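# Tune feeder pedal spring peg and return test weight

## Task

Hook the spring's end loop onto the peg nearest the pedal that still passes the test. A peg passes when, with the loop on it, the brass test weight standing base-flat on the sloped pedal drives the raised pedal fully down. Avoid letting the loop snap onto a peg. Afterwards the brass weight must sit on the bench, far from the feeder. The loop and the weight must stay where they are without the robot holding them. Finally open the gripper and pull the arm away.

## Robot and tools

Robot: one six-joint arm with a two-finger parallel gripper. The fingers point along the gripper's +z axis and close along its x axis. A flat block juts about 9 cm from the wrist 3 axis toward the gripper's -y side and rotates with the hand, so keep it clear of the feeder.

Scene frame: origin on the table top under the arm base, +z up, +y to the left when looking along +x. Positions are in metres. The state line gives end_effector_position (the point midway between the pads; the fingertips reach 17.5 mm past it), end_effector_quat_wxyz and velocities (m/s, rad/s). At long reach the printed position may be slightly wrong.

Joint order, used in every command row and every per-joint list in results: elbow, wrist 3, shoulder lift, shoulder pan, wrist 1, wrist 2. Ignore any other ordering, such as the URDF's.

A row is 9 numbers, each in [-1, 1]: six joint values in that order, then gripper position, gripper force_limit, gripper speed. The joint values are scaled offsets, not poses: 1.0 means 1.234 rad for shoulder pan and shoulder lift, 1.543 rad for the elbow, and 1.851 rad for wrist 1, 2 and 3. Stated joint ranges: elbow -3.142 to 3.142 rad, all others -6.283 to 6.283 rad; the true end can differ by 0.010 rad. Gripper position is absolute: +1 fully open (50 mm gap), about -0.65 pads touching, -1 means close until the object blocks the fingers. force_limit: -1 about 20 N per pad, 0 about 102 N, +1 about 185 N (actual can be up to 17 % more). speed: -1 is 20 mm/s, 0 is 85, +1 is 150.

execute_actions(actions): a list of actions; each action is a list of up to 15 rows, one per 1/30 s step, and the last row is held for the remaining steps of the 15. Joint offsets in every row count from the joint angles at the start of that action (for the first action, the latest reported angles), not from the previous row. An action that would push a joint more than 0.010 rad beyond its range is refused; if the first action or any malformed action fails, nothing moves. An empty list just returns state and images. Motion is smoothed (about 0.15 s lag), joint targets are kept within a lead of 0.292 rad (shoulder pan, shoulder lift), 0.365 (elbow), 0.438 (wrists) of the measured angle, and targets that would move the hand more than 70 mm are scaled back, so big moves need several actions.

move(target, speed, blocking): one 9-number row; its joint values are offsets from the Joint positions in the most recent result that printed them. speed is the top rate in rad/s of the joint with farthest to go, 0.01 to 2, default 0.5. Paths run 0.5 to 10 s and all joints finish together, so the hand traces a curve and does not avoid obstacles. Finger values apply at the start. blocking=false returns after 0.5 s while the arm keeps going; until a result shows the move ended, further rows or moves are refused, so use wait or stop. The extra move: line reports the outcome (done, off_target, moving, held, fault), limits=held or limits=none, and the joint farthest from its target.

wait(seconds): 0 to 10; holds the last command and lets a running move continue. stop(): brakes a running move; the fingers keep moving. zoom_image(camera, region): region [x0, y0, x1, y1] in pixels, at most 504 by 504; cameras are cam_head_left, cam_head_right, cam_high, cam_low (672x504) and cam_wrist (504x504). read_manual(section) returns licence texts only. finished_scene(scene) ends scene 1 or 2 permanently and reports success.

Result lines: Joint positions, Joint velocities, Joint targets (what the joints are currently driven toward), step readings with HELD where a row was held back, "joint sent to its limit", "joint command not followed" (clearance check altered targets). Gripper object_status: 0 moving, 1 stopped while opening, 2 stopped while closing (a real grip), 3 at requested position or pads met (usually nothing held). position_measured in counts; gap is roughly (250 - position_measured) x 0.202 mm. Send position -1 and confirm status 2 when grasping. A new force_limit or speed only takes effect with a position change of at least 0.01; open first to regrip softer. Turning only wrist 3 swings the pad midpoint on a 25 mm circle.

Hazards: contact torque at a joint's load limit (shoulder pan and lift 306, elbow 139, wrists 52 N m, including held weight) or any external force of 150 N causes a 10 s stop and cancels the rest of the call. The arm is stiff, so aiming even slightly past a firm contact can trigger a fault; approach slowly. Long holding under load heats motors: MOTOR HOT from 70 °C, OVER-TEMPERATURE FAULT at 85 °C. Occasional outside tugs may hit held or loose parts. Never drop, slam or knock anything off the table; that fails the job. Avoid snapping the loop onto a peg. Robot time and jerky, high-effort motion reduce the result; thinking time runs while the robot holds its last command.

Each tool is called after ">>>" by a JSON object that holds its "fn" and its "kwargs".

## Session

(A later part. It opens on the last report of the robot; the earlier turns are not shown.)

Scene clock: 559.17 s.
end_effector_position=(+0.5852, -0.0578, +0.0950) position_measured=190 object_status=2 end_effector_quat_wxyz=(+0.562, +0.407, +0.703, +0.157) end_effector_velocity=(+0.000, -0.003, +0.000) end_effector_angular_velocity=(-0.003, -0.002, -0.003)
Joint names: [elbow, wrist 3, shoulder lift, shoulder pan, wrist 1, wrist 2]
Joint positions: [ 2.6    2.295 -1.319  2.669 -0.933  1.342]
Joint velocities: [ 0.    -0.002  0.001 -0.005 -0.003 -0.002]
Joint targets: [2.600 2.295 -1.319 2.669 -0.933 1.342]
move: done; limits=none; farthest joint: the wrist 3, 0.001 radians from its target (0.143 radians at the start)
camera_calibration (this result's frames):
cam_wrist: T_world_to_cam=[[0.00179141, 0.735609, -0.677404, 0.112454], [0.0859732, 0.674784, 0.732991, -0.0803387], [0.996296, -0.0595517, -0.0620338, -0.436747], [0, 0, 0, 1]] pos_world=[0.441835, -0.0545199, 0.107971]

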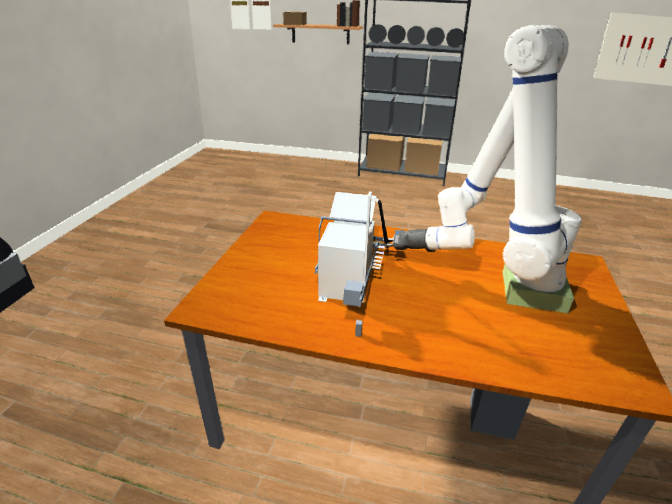

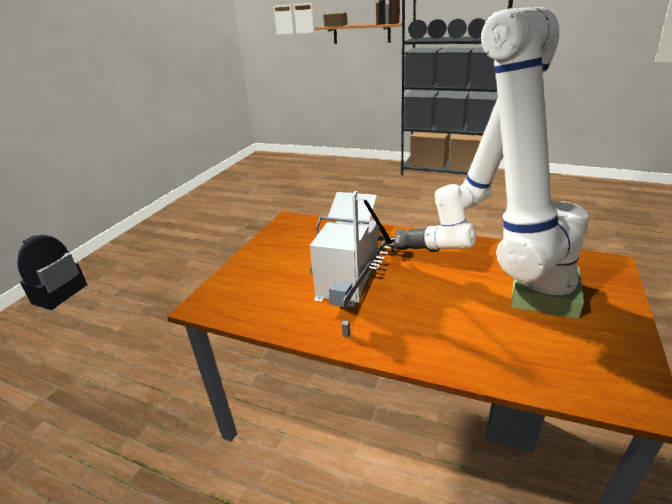

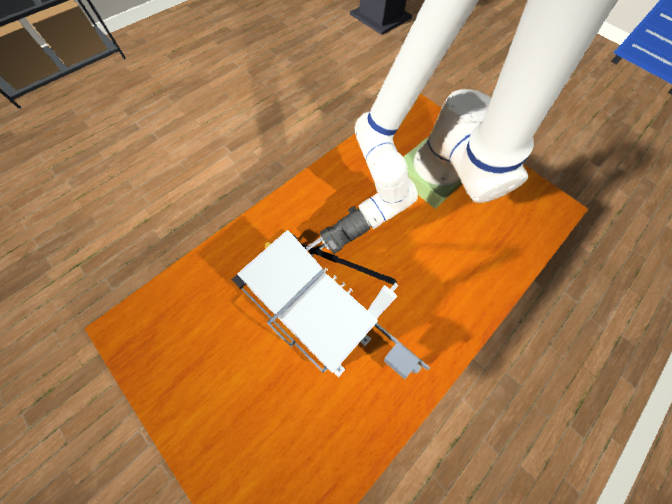

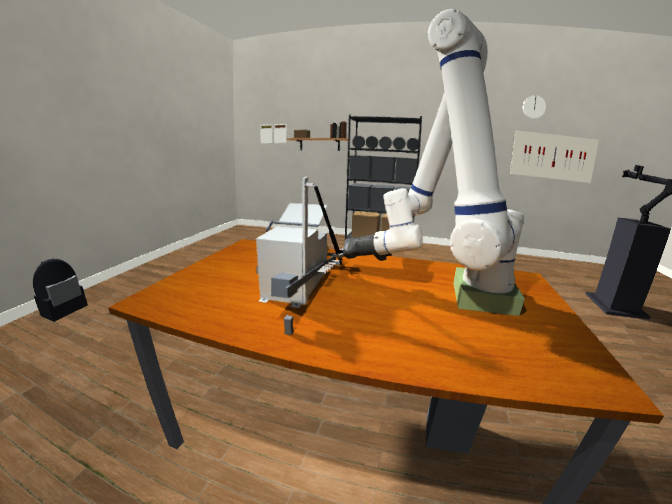

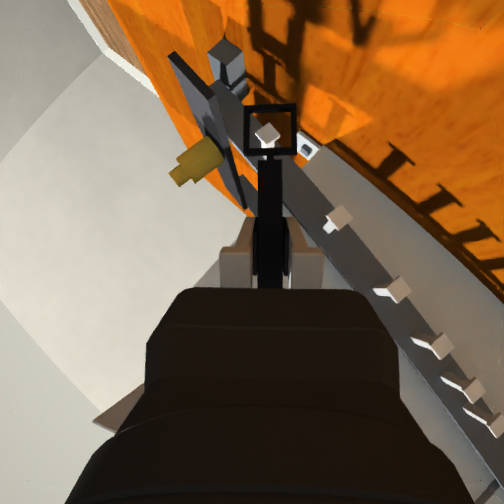

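>>> {"fn": "move", "kwargs": {"target": [0.0003,-0.0018,0.0018,-0.0066,-0.0012,-0.0041,-1,-0.3,0], "speed": 0.04}}

>>> {"fn": "move", "kwargs": {"target": [-0.0114,0.0044,0.0313,-0.0026,-0.0312,-0.0236,-1,-0.3,0], "speed": 0.05}}

>>> {"fn": "zoom_image", "kwargs": {"camera": "cam_wrist", "region": [200,60,340,200]}}

Scene clock: 583.50 s.
end_effector_position=(+0.5853, -0.0603, +0.0944) position_measured=190 object_status=2 end_effector_quat_wxyz=(+0.562, +0.407, +0.703, +0.157) end_effector_velocity=(+0.000, -0.000, -0.000) end_effector_angular_velocity=(+0.001, -0.000, +0.000)
Joint names: [elbow, wrist 3, shoulder lift, shoulder pan, wrist 1, wrist 2]
Joint positions: [ 2.6    2.292 -1.317  2.661 -0.935  1.334]
Joint velocities: [-0.     0.     0.001 -0.001 -0.001 -0.002]
Joint targets: [2.600 2.292 -1.317 2.661 -0.935 1.334]
move: done; limits=none; farthest joint: the shoulder pan, 0.000 radians from its target (0.008 radians at the start)
camera_calibration (this result's frames):
cam_wrist: T_world_to_cam=[[0.00175501, 0.73524, -0.677805, 0.113931], [0.0858804, 0.675191, 0.732626, -0.0780176], [0.996304, -0.0594959, -0.0619577, -0.436993], [0, 0, 0, 1]] pos_world=[0.441878, -0.0570888, 0.107305]

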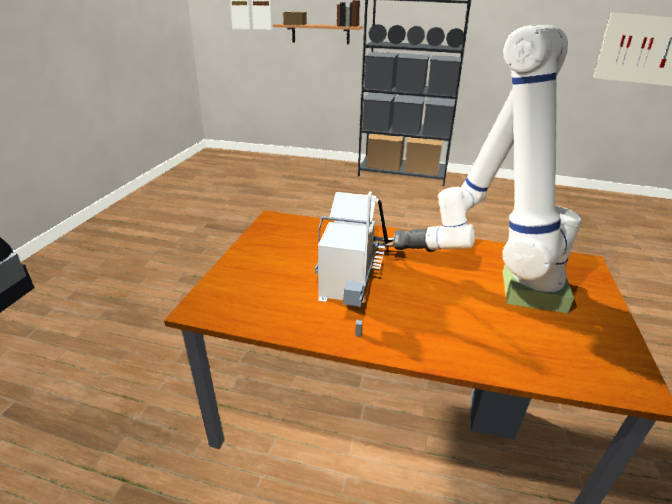

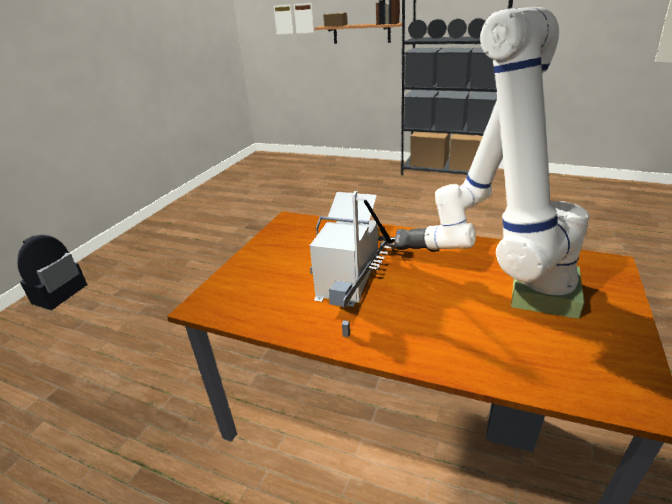

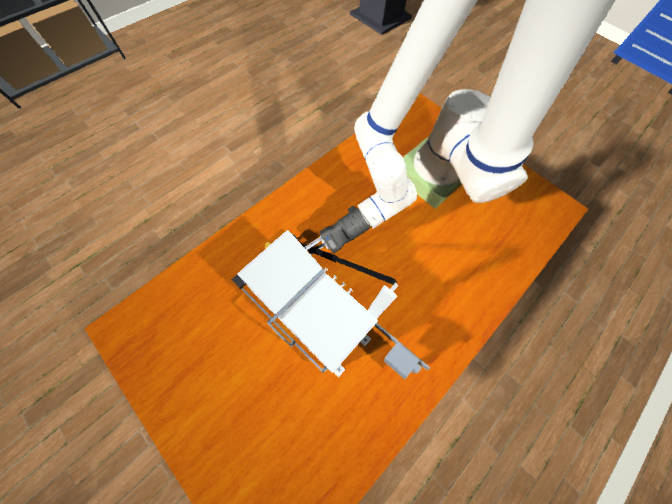

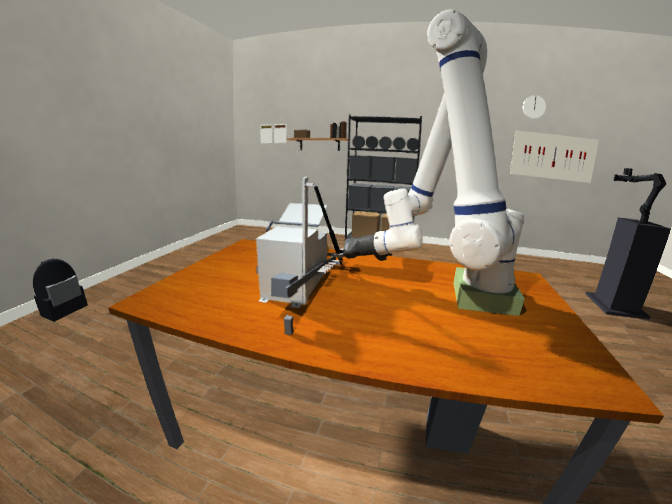

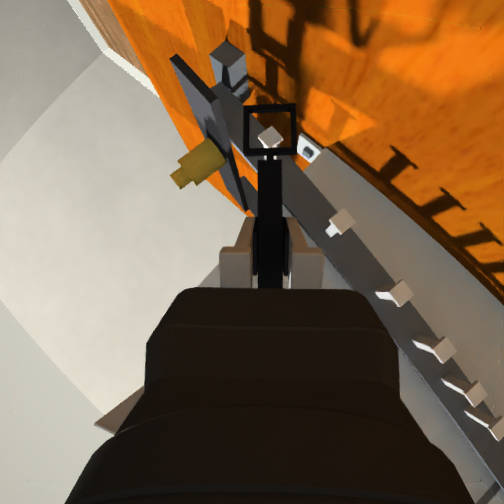

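Scene clock: 584.97 s.
end_effector_position=(+0.6061, -0.0593, +0.0940) position_measured=190 object_status=2 end_effector_quat_wxyz=(+0.573, +0.392, +0.699, +0.176) end_effector_velocity=(+0.001, -0.001, +0.000) end_effector_angular_velocity=(-0.000, -0.002, +0.001)
Joint names: [elbow, wrist 3, shoulder lift, shoulder pan, wrist 1, wrist 2]
Joint positions: [ 2.583  2.3   -1.279  2.658 -0.993  1.291]
Joint velocities: [-0.001  0.     0.001 -0.001 -0.002 -0.001]
Joint targets: [2.583 2.300 -1.279 2.658 -0.993 1.291]
move: done; limits=none; farthest joint: the wrist 2, 0.001 radians from its target (0.044 radians at the start)
camera_calibration (this result's frames):
cam_wrist: T_world_to_cam=[[0.0025271, 0.736595, -0.676329, 0.112315], [0.0320415, 0.675925, 0.736274, -0.047886], [0.999483, -0.0235313, -0.0218935, -0.461204], [0, 0, 0, 1]] pos_world=[0.462217, -0.0612159, 0.101122]

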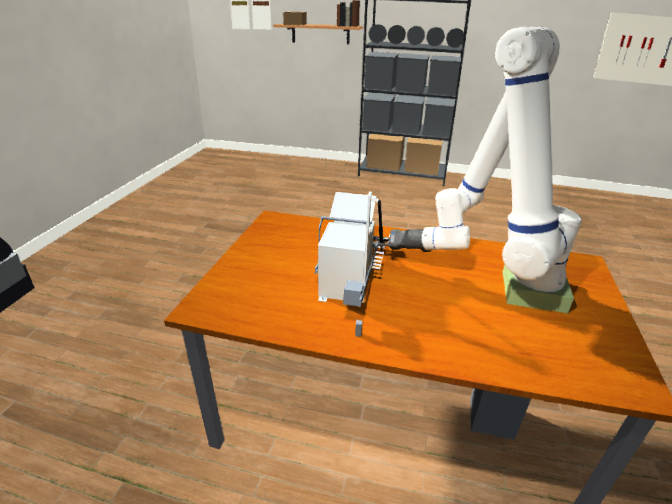

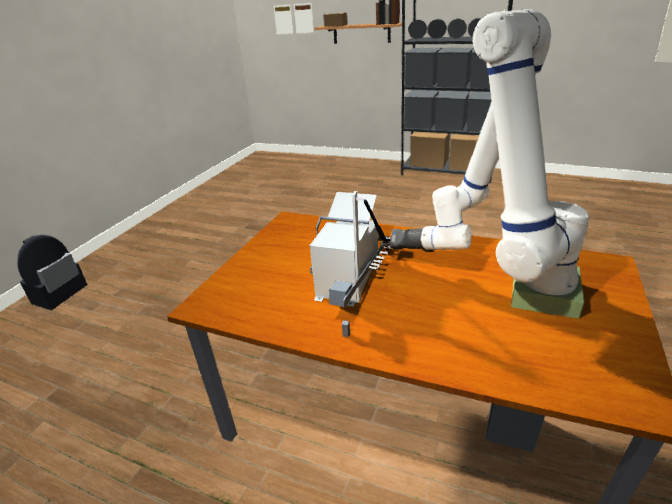

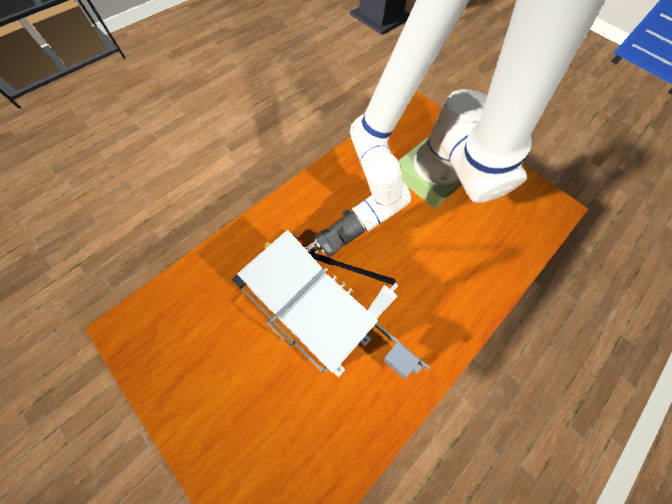

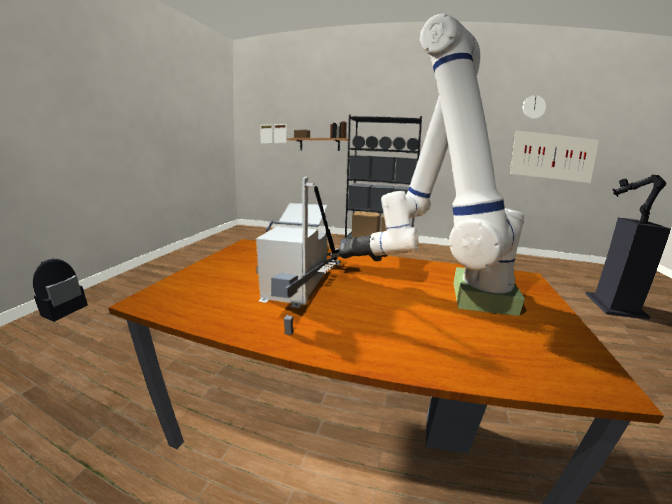

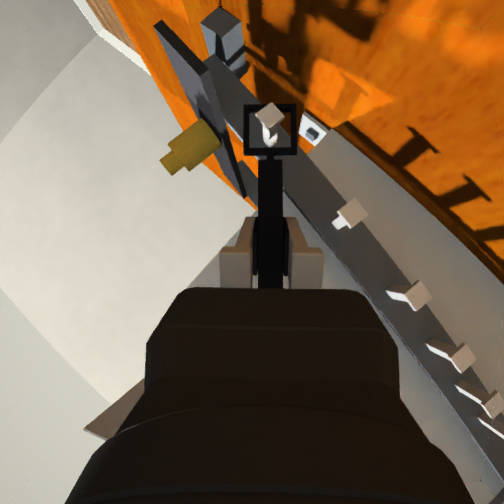

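Region (200, 60, 340, 200) of cam_wrist's 504x504 image, scaled by 3.600, with more detail than that image has.

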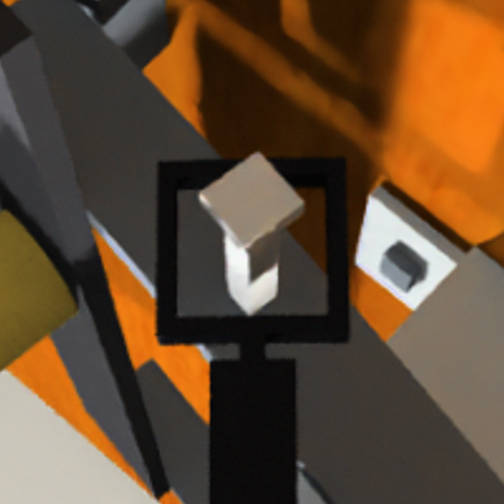

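>>> {"fn": "move", "kwargs": {"target": [-0.0008,0.0025,-0.0134,0.0119,0.0089,0.0076,-1,-0.3,0], "speed": 0.022}}

>>> {"fn": "move", "kwargs": {"target": [-0.0014,-0.0065,-0.019,0,0.0138,0,-1,-0.3,0], "speed": 0.035}}

Scene clock: 602.63 s.
end_effector_position=(+0.6059, -0.0544, +0.0994) position_measured=190 object_status=2 end_effector_quat_wxyz=(+0.573, +0.392, +0.699, +0.176) end_effector_velocity=(-0.000, +0.002, +0.001) end_effector_angular_velocity=(-0.001, +0.000, +0.003)
Joint names: [elbow, wrist 3, shoulder lift, shoulder pan, wrist 1, wrist 2]
Joint positions: [ 2.582  2.304 -1.295  2.672 -0.977  1.305]
Joint velocities: [ 0.001 -0.    -0.002  0.004  0.001  0.001]
Joint targets: [2.582 2.304 -1.295 2.672 -0.977 1.305]
move: done; limits=none; farthest joint: the shoulder pan, 0.000 radians from its target (0.015 radians at the start)
camera_calibration (this result's frames):
cam_wrist: T_world_to_cam=[[0.00260676, 0.736547, -0.676381, 0.112343], [0.0320996, 0.675973, 0.736227, -0.0552431], [0.999481, -0.0236307, -0.0218808, -0.460794], [0, 0, 0, 1]] pos_world=[0.462035, -0.0562923, 0.106576]

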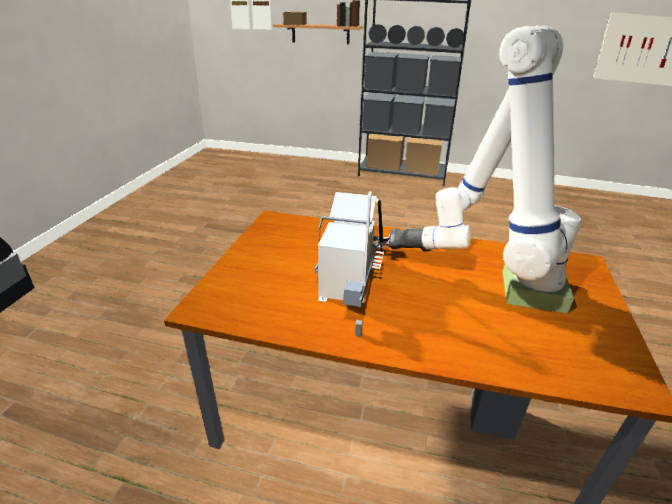

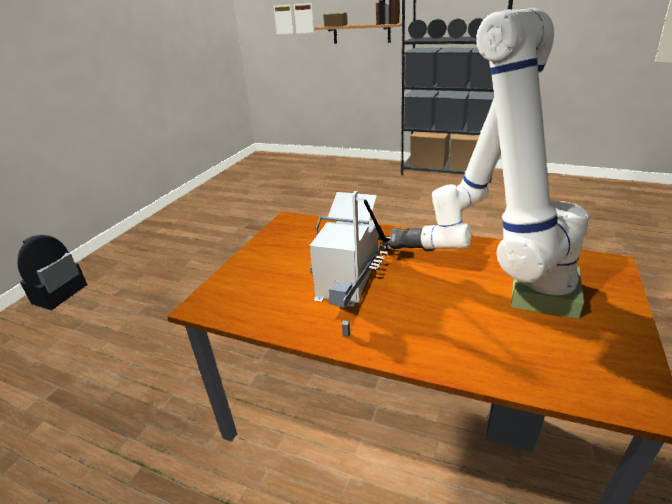

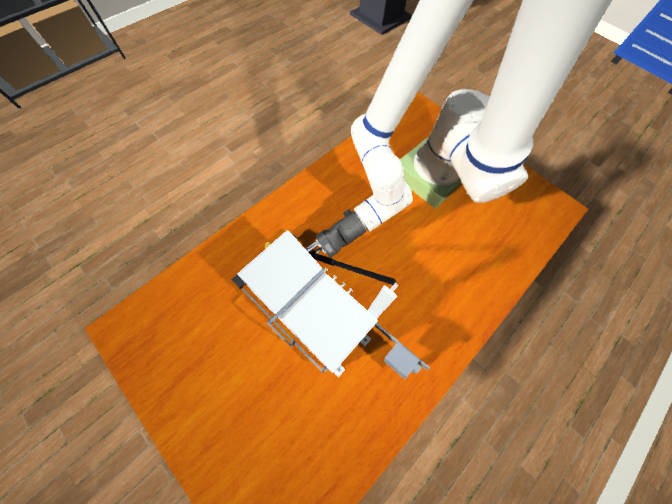

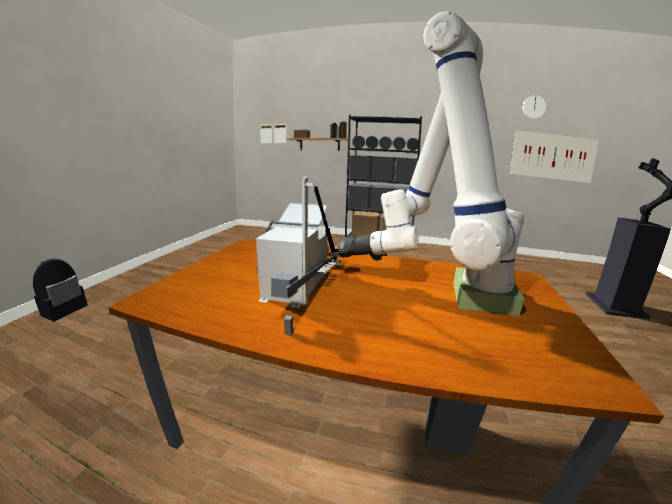

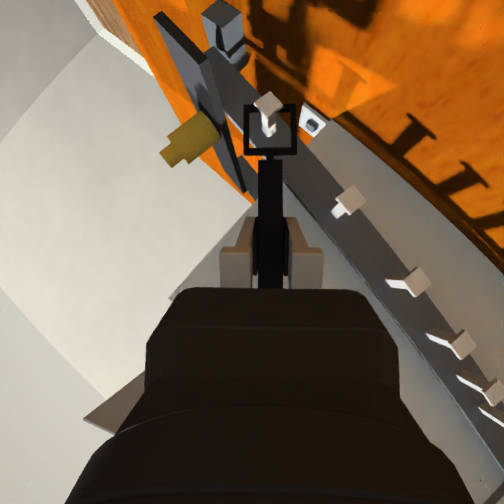

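Scene clock: 603.67 s.
end_effector_position=(+0.6059, -0.0545, +0.1076) position_measured=190 object_status=2 end_effector_quat_wxyz=(+0.574, +0.387, +0.701, +0.172) end_effector_velocity=(+0.001, +0.000, +0.001) end_effector_angular_velocity=(-0.002, -0.000, +0.002)
Joint names: [elbow, wrist 3, shoulder lift, shoulder pan, wrist 1, wrist 2]
Joint positions: [ 2.579  2.292 -1.318  2.672 -0.951  1.305]
Joint velocities: [-0.001 -0.002 -0.002  0.001  0.002  0.   ]
Joint targets: [2.579 2.292 -1.319 2.672 -0.951 1.305]
move: done; limits=none; farthest joint: the wrist 3, 0.001 radians from its target (0.012 radians at the start)
camera_calibration (this result's frames):
cam_wrist: T_world_to_cam=[[-0.00148691, 0.728897, -0.684622, 0.120955], [0.0315397, 0.684316, 0.728503, -0.0595513], [0.999501, -0.0205095, -0.0240067, -0.46023], [0, 0, 0, 1]] pos_world=[0.462059, -0.0568506, 0.115143]

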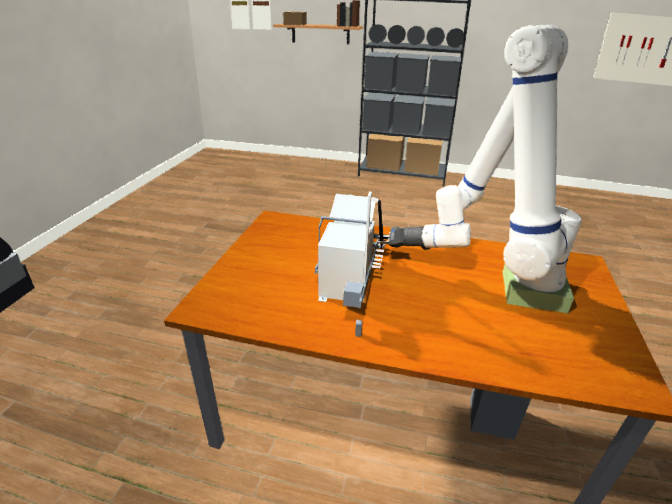

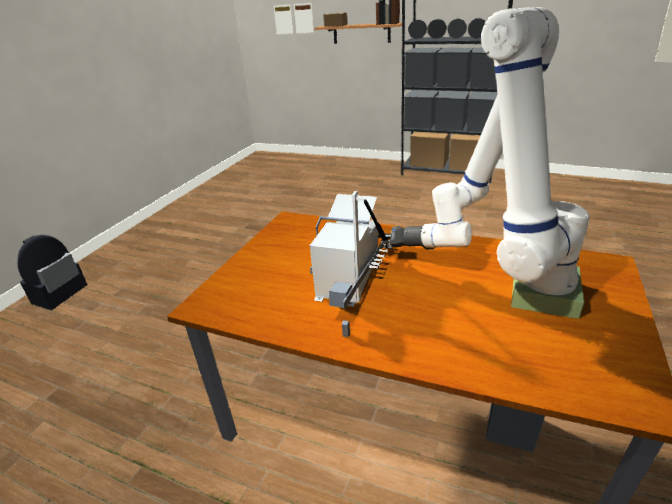

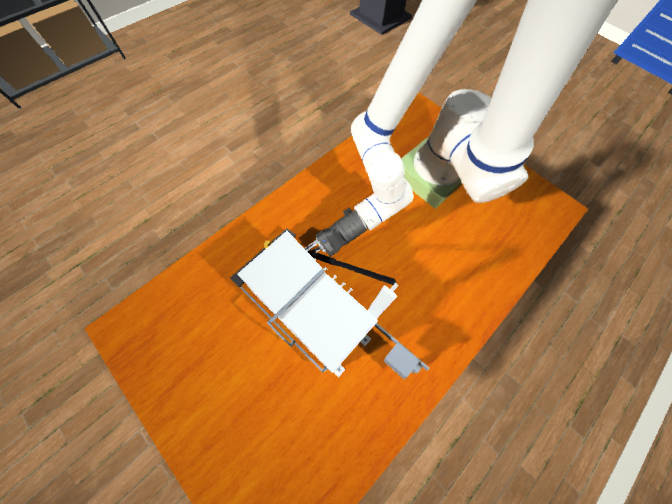

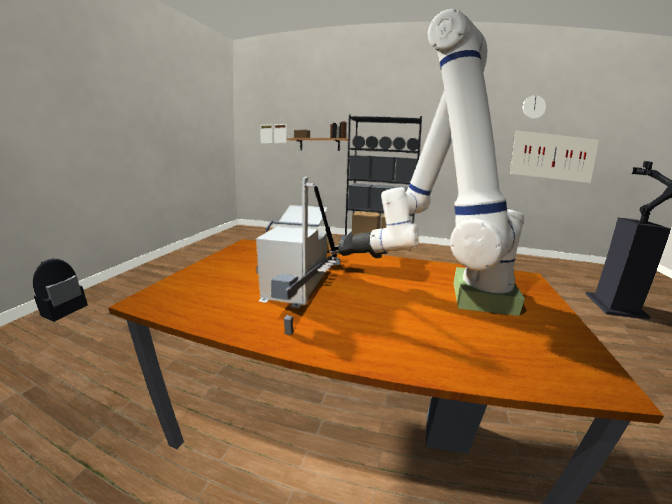

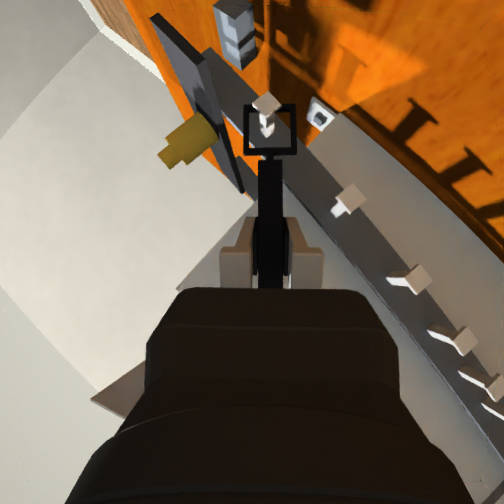

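>>> {"fn": "execute_actions", "kwargs": {"actions": [[[0,0,0,0,0,0,0.25,-0.3,0.3]]]}}

>>> {"fn": "wait", "kwargs": {"seconds": 2}}

Scene clock: 608.30 s.
end_effector_position=(+0.6059, -0.0546, +0.1077) position_measured=116 object_status=3 end_effector_quat_wxyz=(+0.574, +0.387, +0.701, +0.172) end_effector_velocity=(-0.001, -0.001, -0.001) end_effector_angular_velocity=(-0.000, +0.002, -0.002)
Joint names: [elbow, wrist 3, shoulder lift, shoulder pan, wrist 1, wrist 2]
Joint positions: [ 2.579  2.292 -1.319  2.672 -0.951  1.305]
Joint velocities: [ 0.001 -0.001  0.001 -0.002  0.001 -0.   ]
Joint targets: [2.579 2.292 -1.318 2.672 -0.951 1.305]
Step readings (joint positions):
0: [2.579 2.292 -1.319 2.672 -0.951 1.305]
1: [2.579 2.292 -1.319 2.672 -0.951 1.305]
2: [2.579 2.292 -1.319 2.672 -0.951 1.305]
4: [2.579 2.292 -1.319 2.672 -0.951 1.305]
8: [2.579 2.292 -1.319 2.672 -0.951 1.305]
15: Joint positions above
camera_calibration (this result's frames):
cam_wrist: T_world_to_cam=[[-0.00139495, 0.728795, -0.684731, 0.120993], [0.0314666, 0.684425, 0.728404, -0.0595251], [0.999504, -0.0205301, -0.0238874, -0.46027], [0, 0, 0, 1]] pos_world=[0.462083, -0.0568882, 0.115211]

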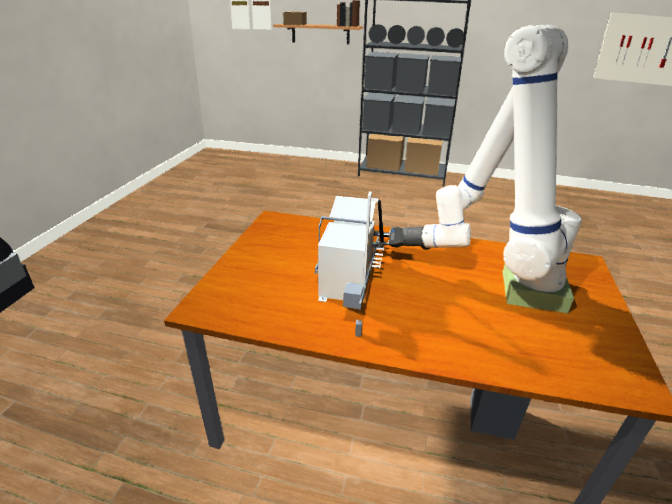

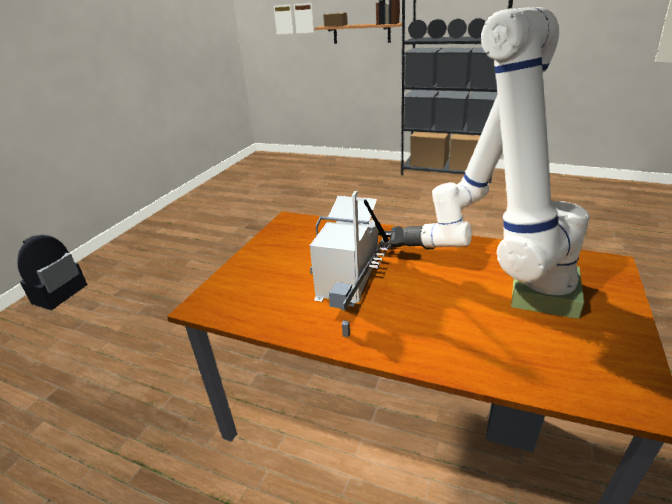

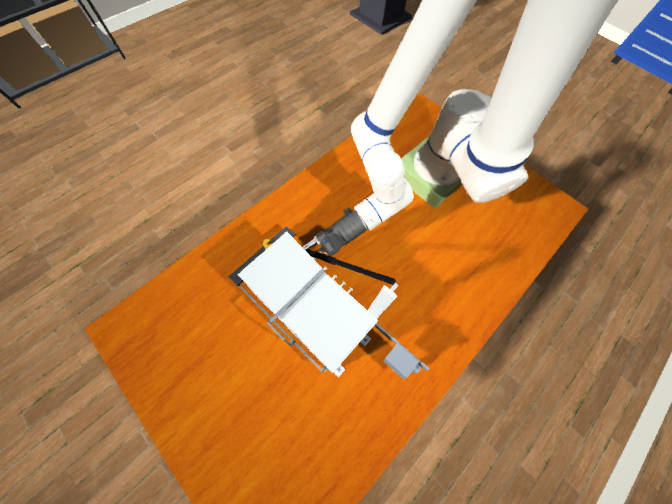

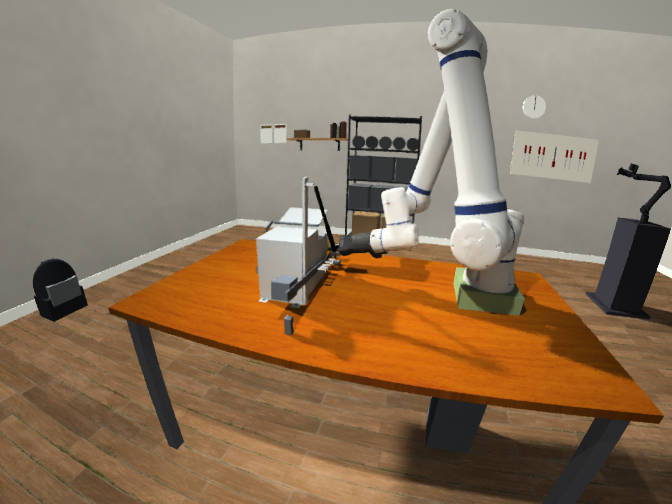

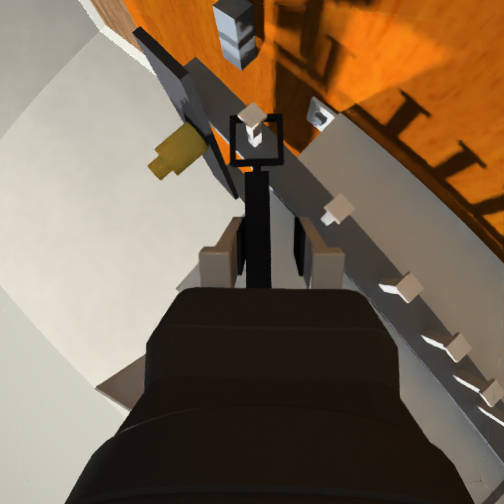

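Scene clock: 610.30 s.
end_effector_position=(+0.6059, -0.0545, +0.1076) position_measured=116 object_status=3 end_effector_quat_wxyz=(+0.574, +0.387, +0.701, +0.172) end_effector_velocity=(+0.000, +0.000, -0.000) end_effector_angular_velocity=(-0.001, +0.000, +0.001)
Joint names: [elbow, wrist 3, shoulder lift, shoulder pan, wrist 1, wrist 2]
Joint positions: [ 2.579  2.292 -1.318  2.672 -0.951  1.305]
Joint velocities: [-0.001 -0.001  0.001  0.001  0.     0.   ]
Joint targets: [2.579 2.292 -1.318 2.672 -0.951 1.305]
wait: 2.00 s; at rest by 0.17 s
camera_calibration (this result's frames):
cam_wrist: T_world_to_cam=[[-0.00147437, 0.728892, -0.684628, 0.120956], [0.031536, 0.684322, 0.728498, -0.0595476], [0.999502, -0.0205163, -0.0239953, -0.46024], [0, 0, 0, 1]] pos_world=[0.462067, -0.0568569, 0.115147]

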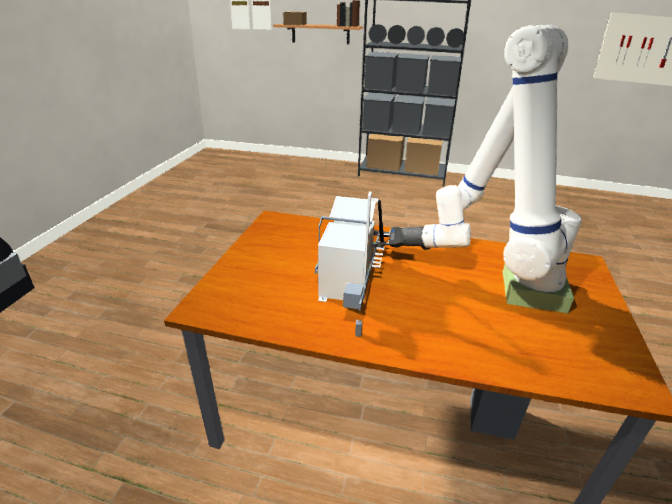

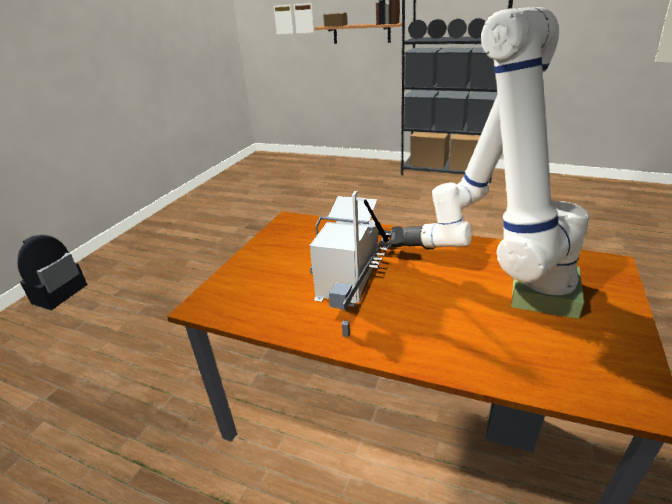

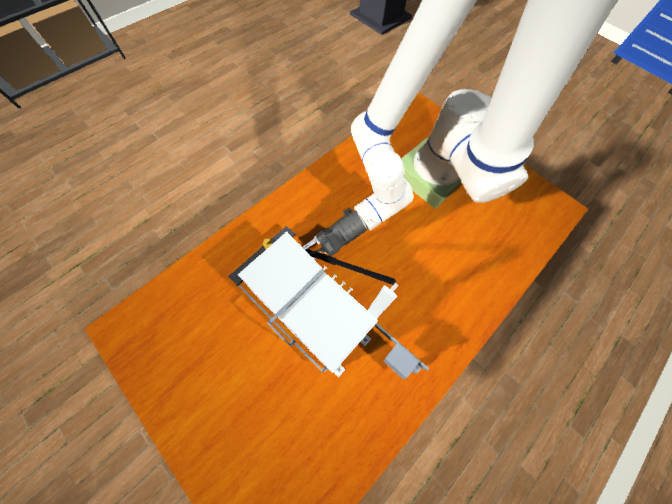

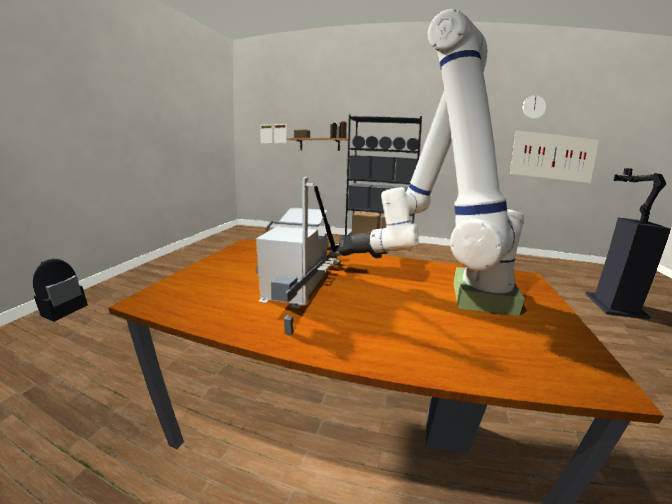

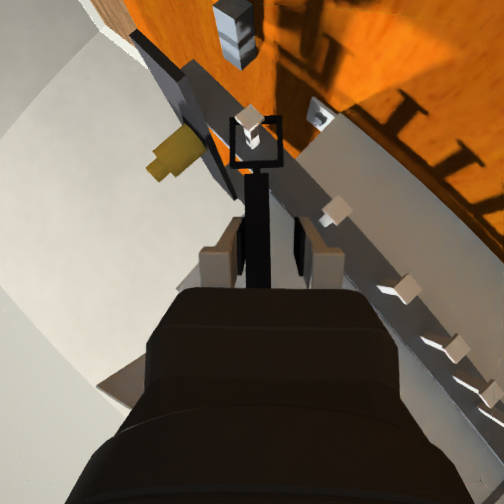

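>>> {"fn": "move", "kwargs": {"target": [-0.0019,-0.008,-0.0237,0,0.0174,0,-1,-0.3,-1], "speed": 0.06}}

Scene clock: 619.47 s.
end_effector_position=(+0.6057, -0.0546, +0.1180) position_measured=190 object_status=2 end_effector_quat_wxyz=(+0.575, +0.382, +0.704, +0.168) end_effector_velocity=(-0.001, +0.001, -0.000) end_effector_angular_velocity=(+0.001, +0.002, +0.000)
Joint names: [elbow, wrist 3, shoulder lift, shoulder pan, wrist 1, wrist 2]
Joint positions: [ 2.577  2.278 -1.348  2.672 -0.919  1.305]
Joint velocities: [ 0.002 -0.    -0.001  0.     0.002 -0.   ]
Joint targets: [2.577 2.278 -1.348 2.672 -0.919 1.305]
move: done; limits=none; farthest joint: the wrist 3, 0.001 radians from its target (0.015 radians at the start)
camera_calibration (this result's frames):
cam_wrist: T_world_to_cam=[[-0.00659486, 0.719328, -0.69464, 0.131878], [0.0308499, 0.694471, 0.718859, -0.0648842], [0.999502, -0.0166888, -0.0267711, -0.459303], [0, 0, 0, 1]] pos_world=[0.461946, -0.0574688, 0.125955]

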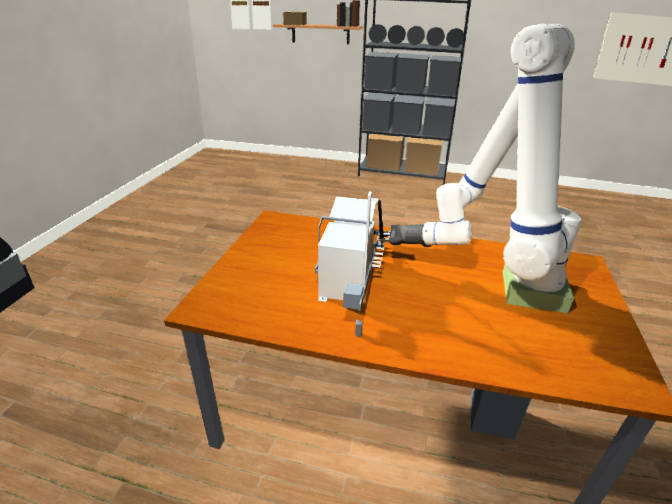

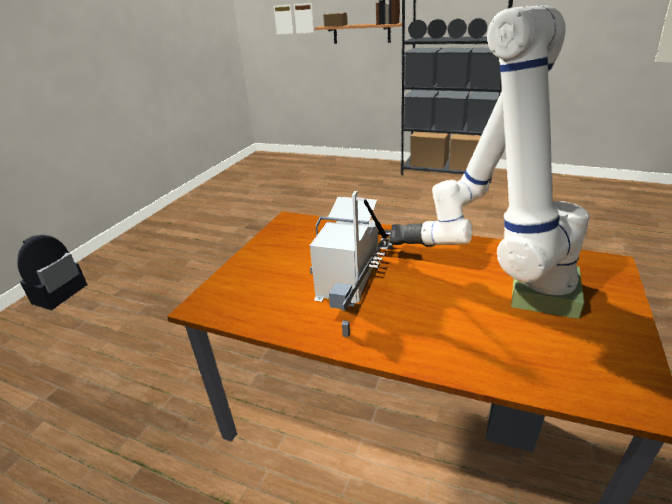

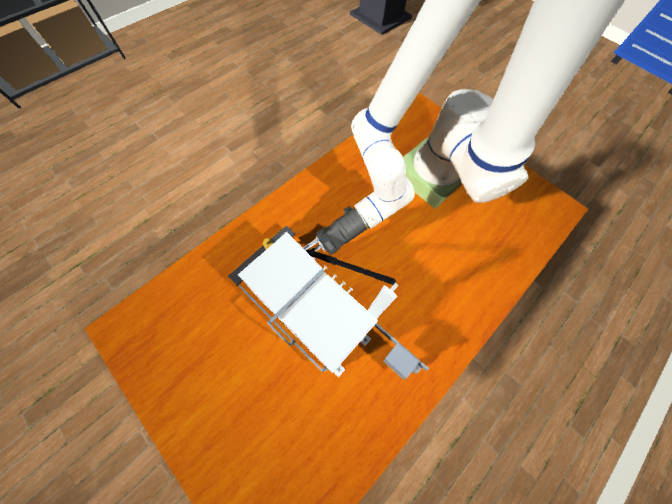

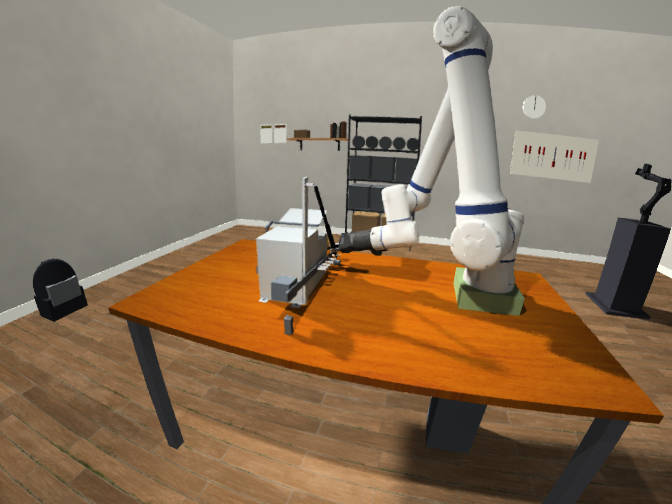

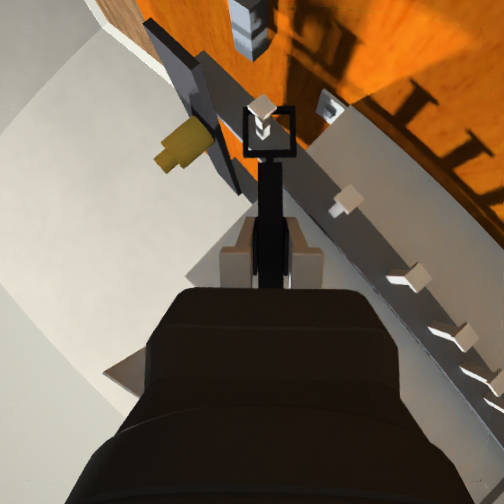

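>>> {"fn": "move", "kwargs": {"target": [0.0043,0.0115,0.0588,-0.0143,-0.0419,-0.0091,-1,-0.3,-1], "speed": 0.05}}

>>> {"fn": "zoom_image", "kwargs": {"camera": "cam_wrist", "region": [200,60,340,200]}}

Scene clock: 633.77 s.
end_effector_position=(+0.6060, -0.0603, +0.0928) position_measured=190 object_status=2 end_effector_quat_wxyz=(+0.573, +0.392, +0.699, +0.176) end_effector_velocity=(+0.000, -0.000, -0.001) end_effector_angular_velocity=(+0.001, +0.001, -0.001)
Joint names: [elbow, wrist 3, shoulder lift, shoulder pan, wrist 1, wrist 2]
Joint positions: [ 2.583  2.299 -1.275  2.655 -0.997  1.288]
Joint velocities: [-0.     0.001  0.002 -0.001 -0.001 -0.   ]
Joint targets: [2.583 2.299 -1.275 2.655 -0.997 1.288]
move: done; limits=none; farthest joint: the elbow, 0.001 radians from its target (0.007 radians at the start)
camera_calibration (this result's frames):
cam_wrist: T_world_to_cam=[[0.00256684, 0.736632, -0.676289, 0.112234], [0.0321206, 0.675882, 0.73631, -0.0463534], [0.999481, -0.0236128, -0.0219262, -0.461239], [0, 0, 0, 1]] pos_world=[0.4622, -0.0622368, 0.0999199]

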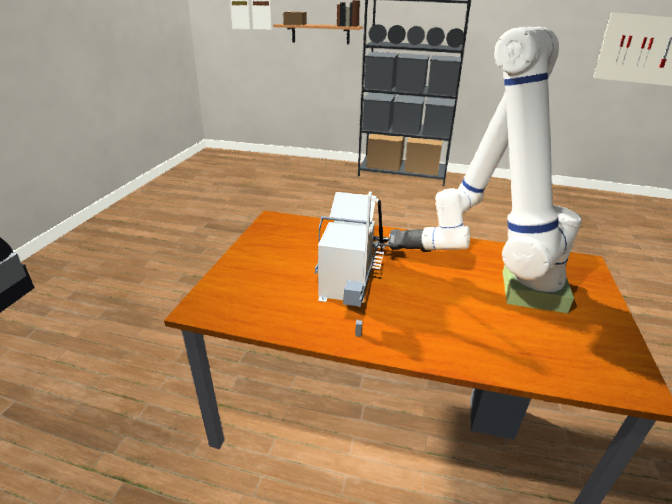

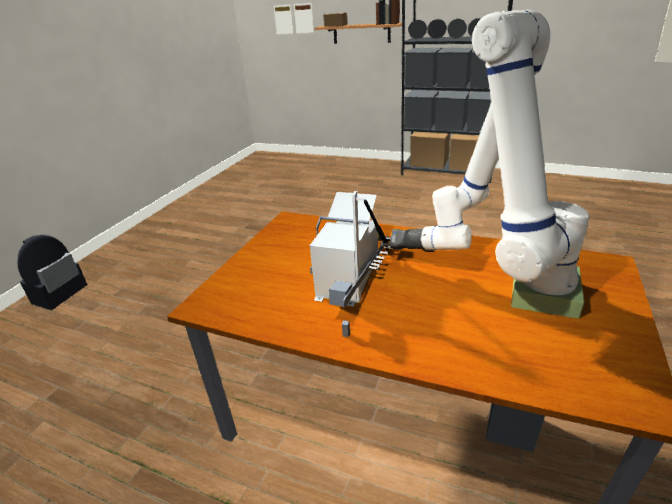

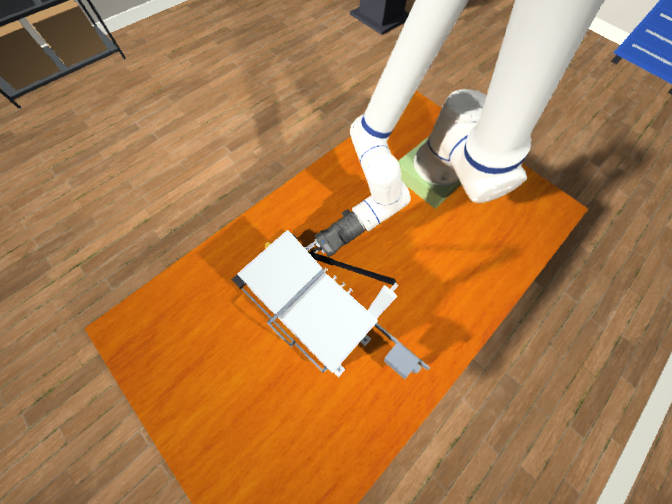

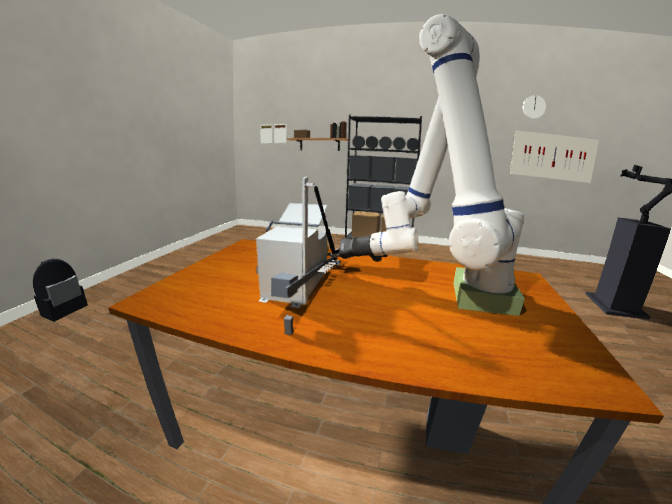

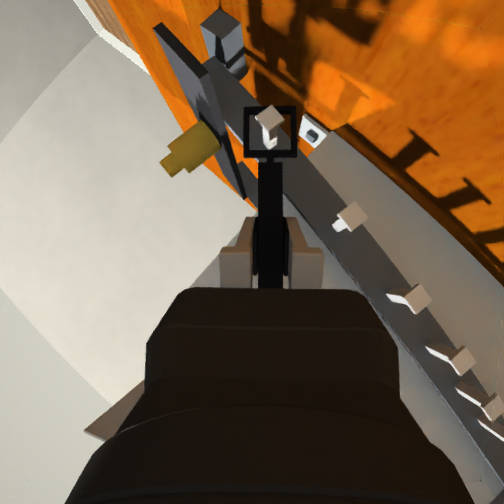

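Region (200, 60, 340, 200) of cam_wrist's 504x504 image, scaled by 3.600, with more detail than that image has.

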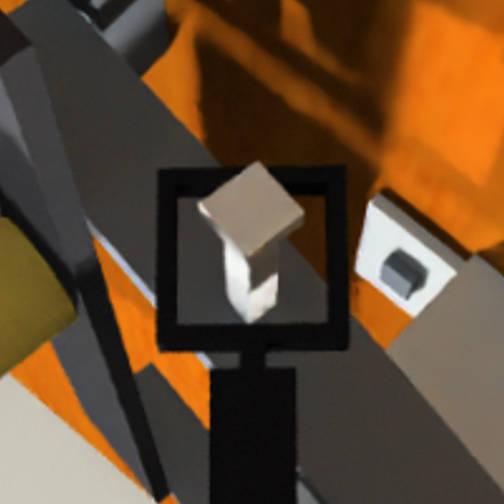

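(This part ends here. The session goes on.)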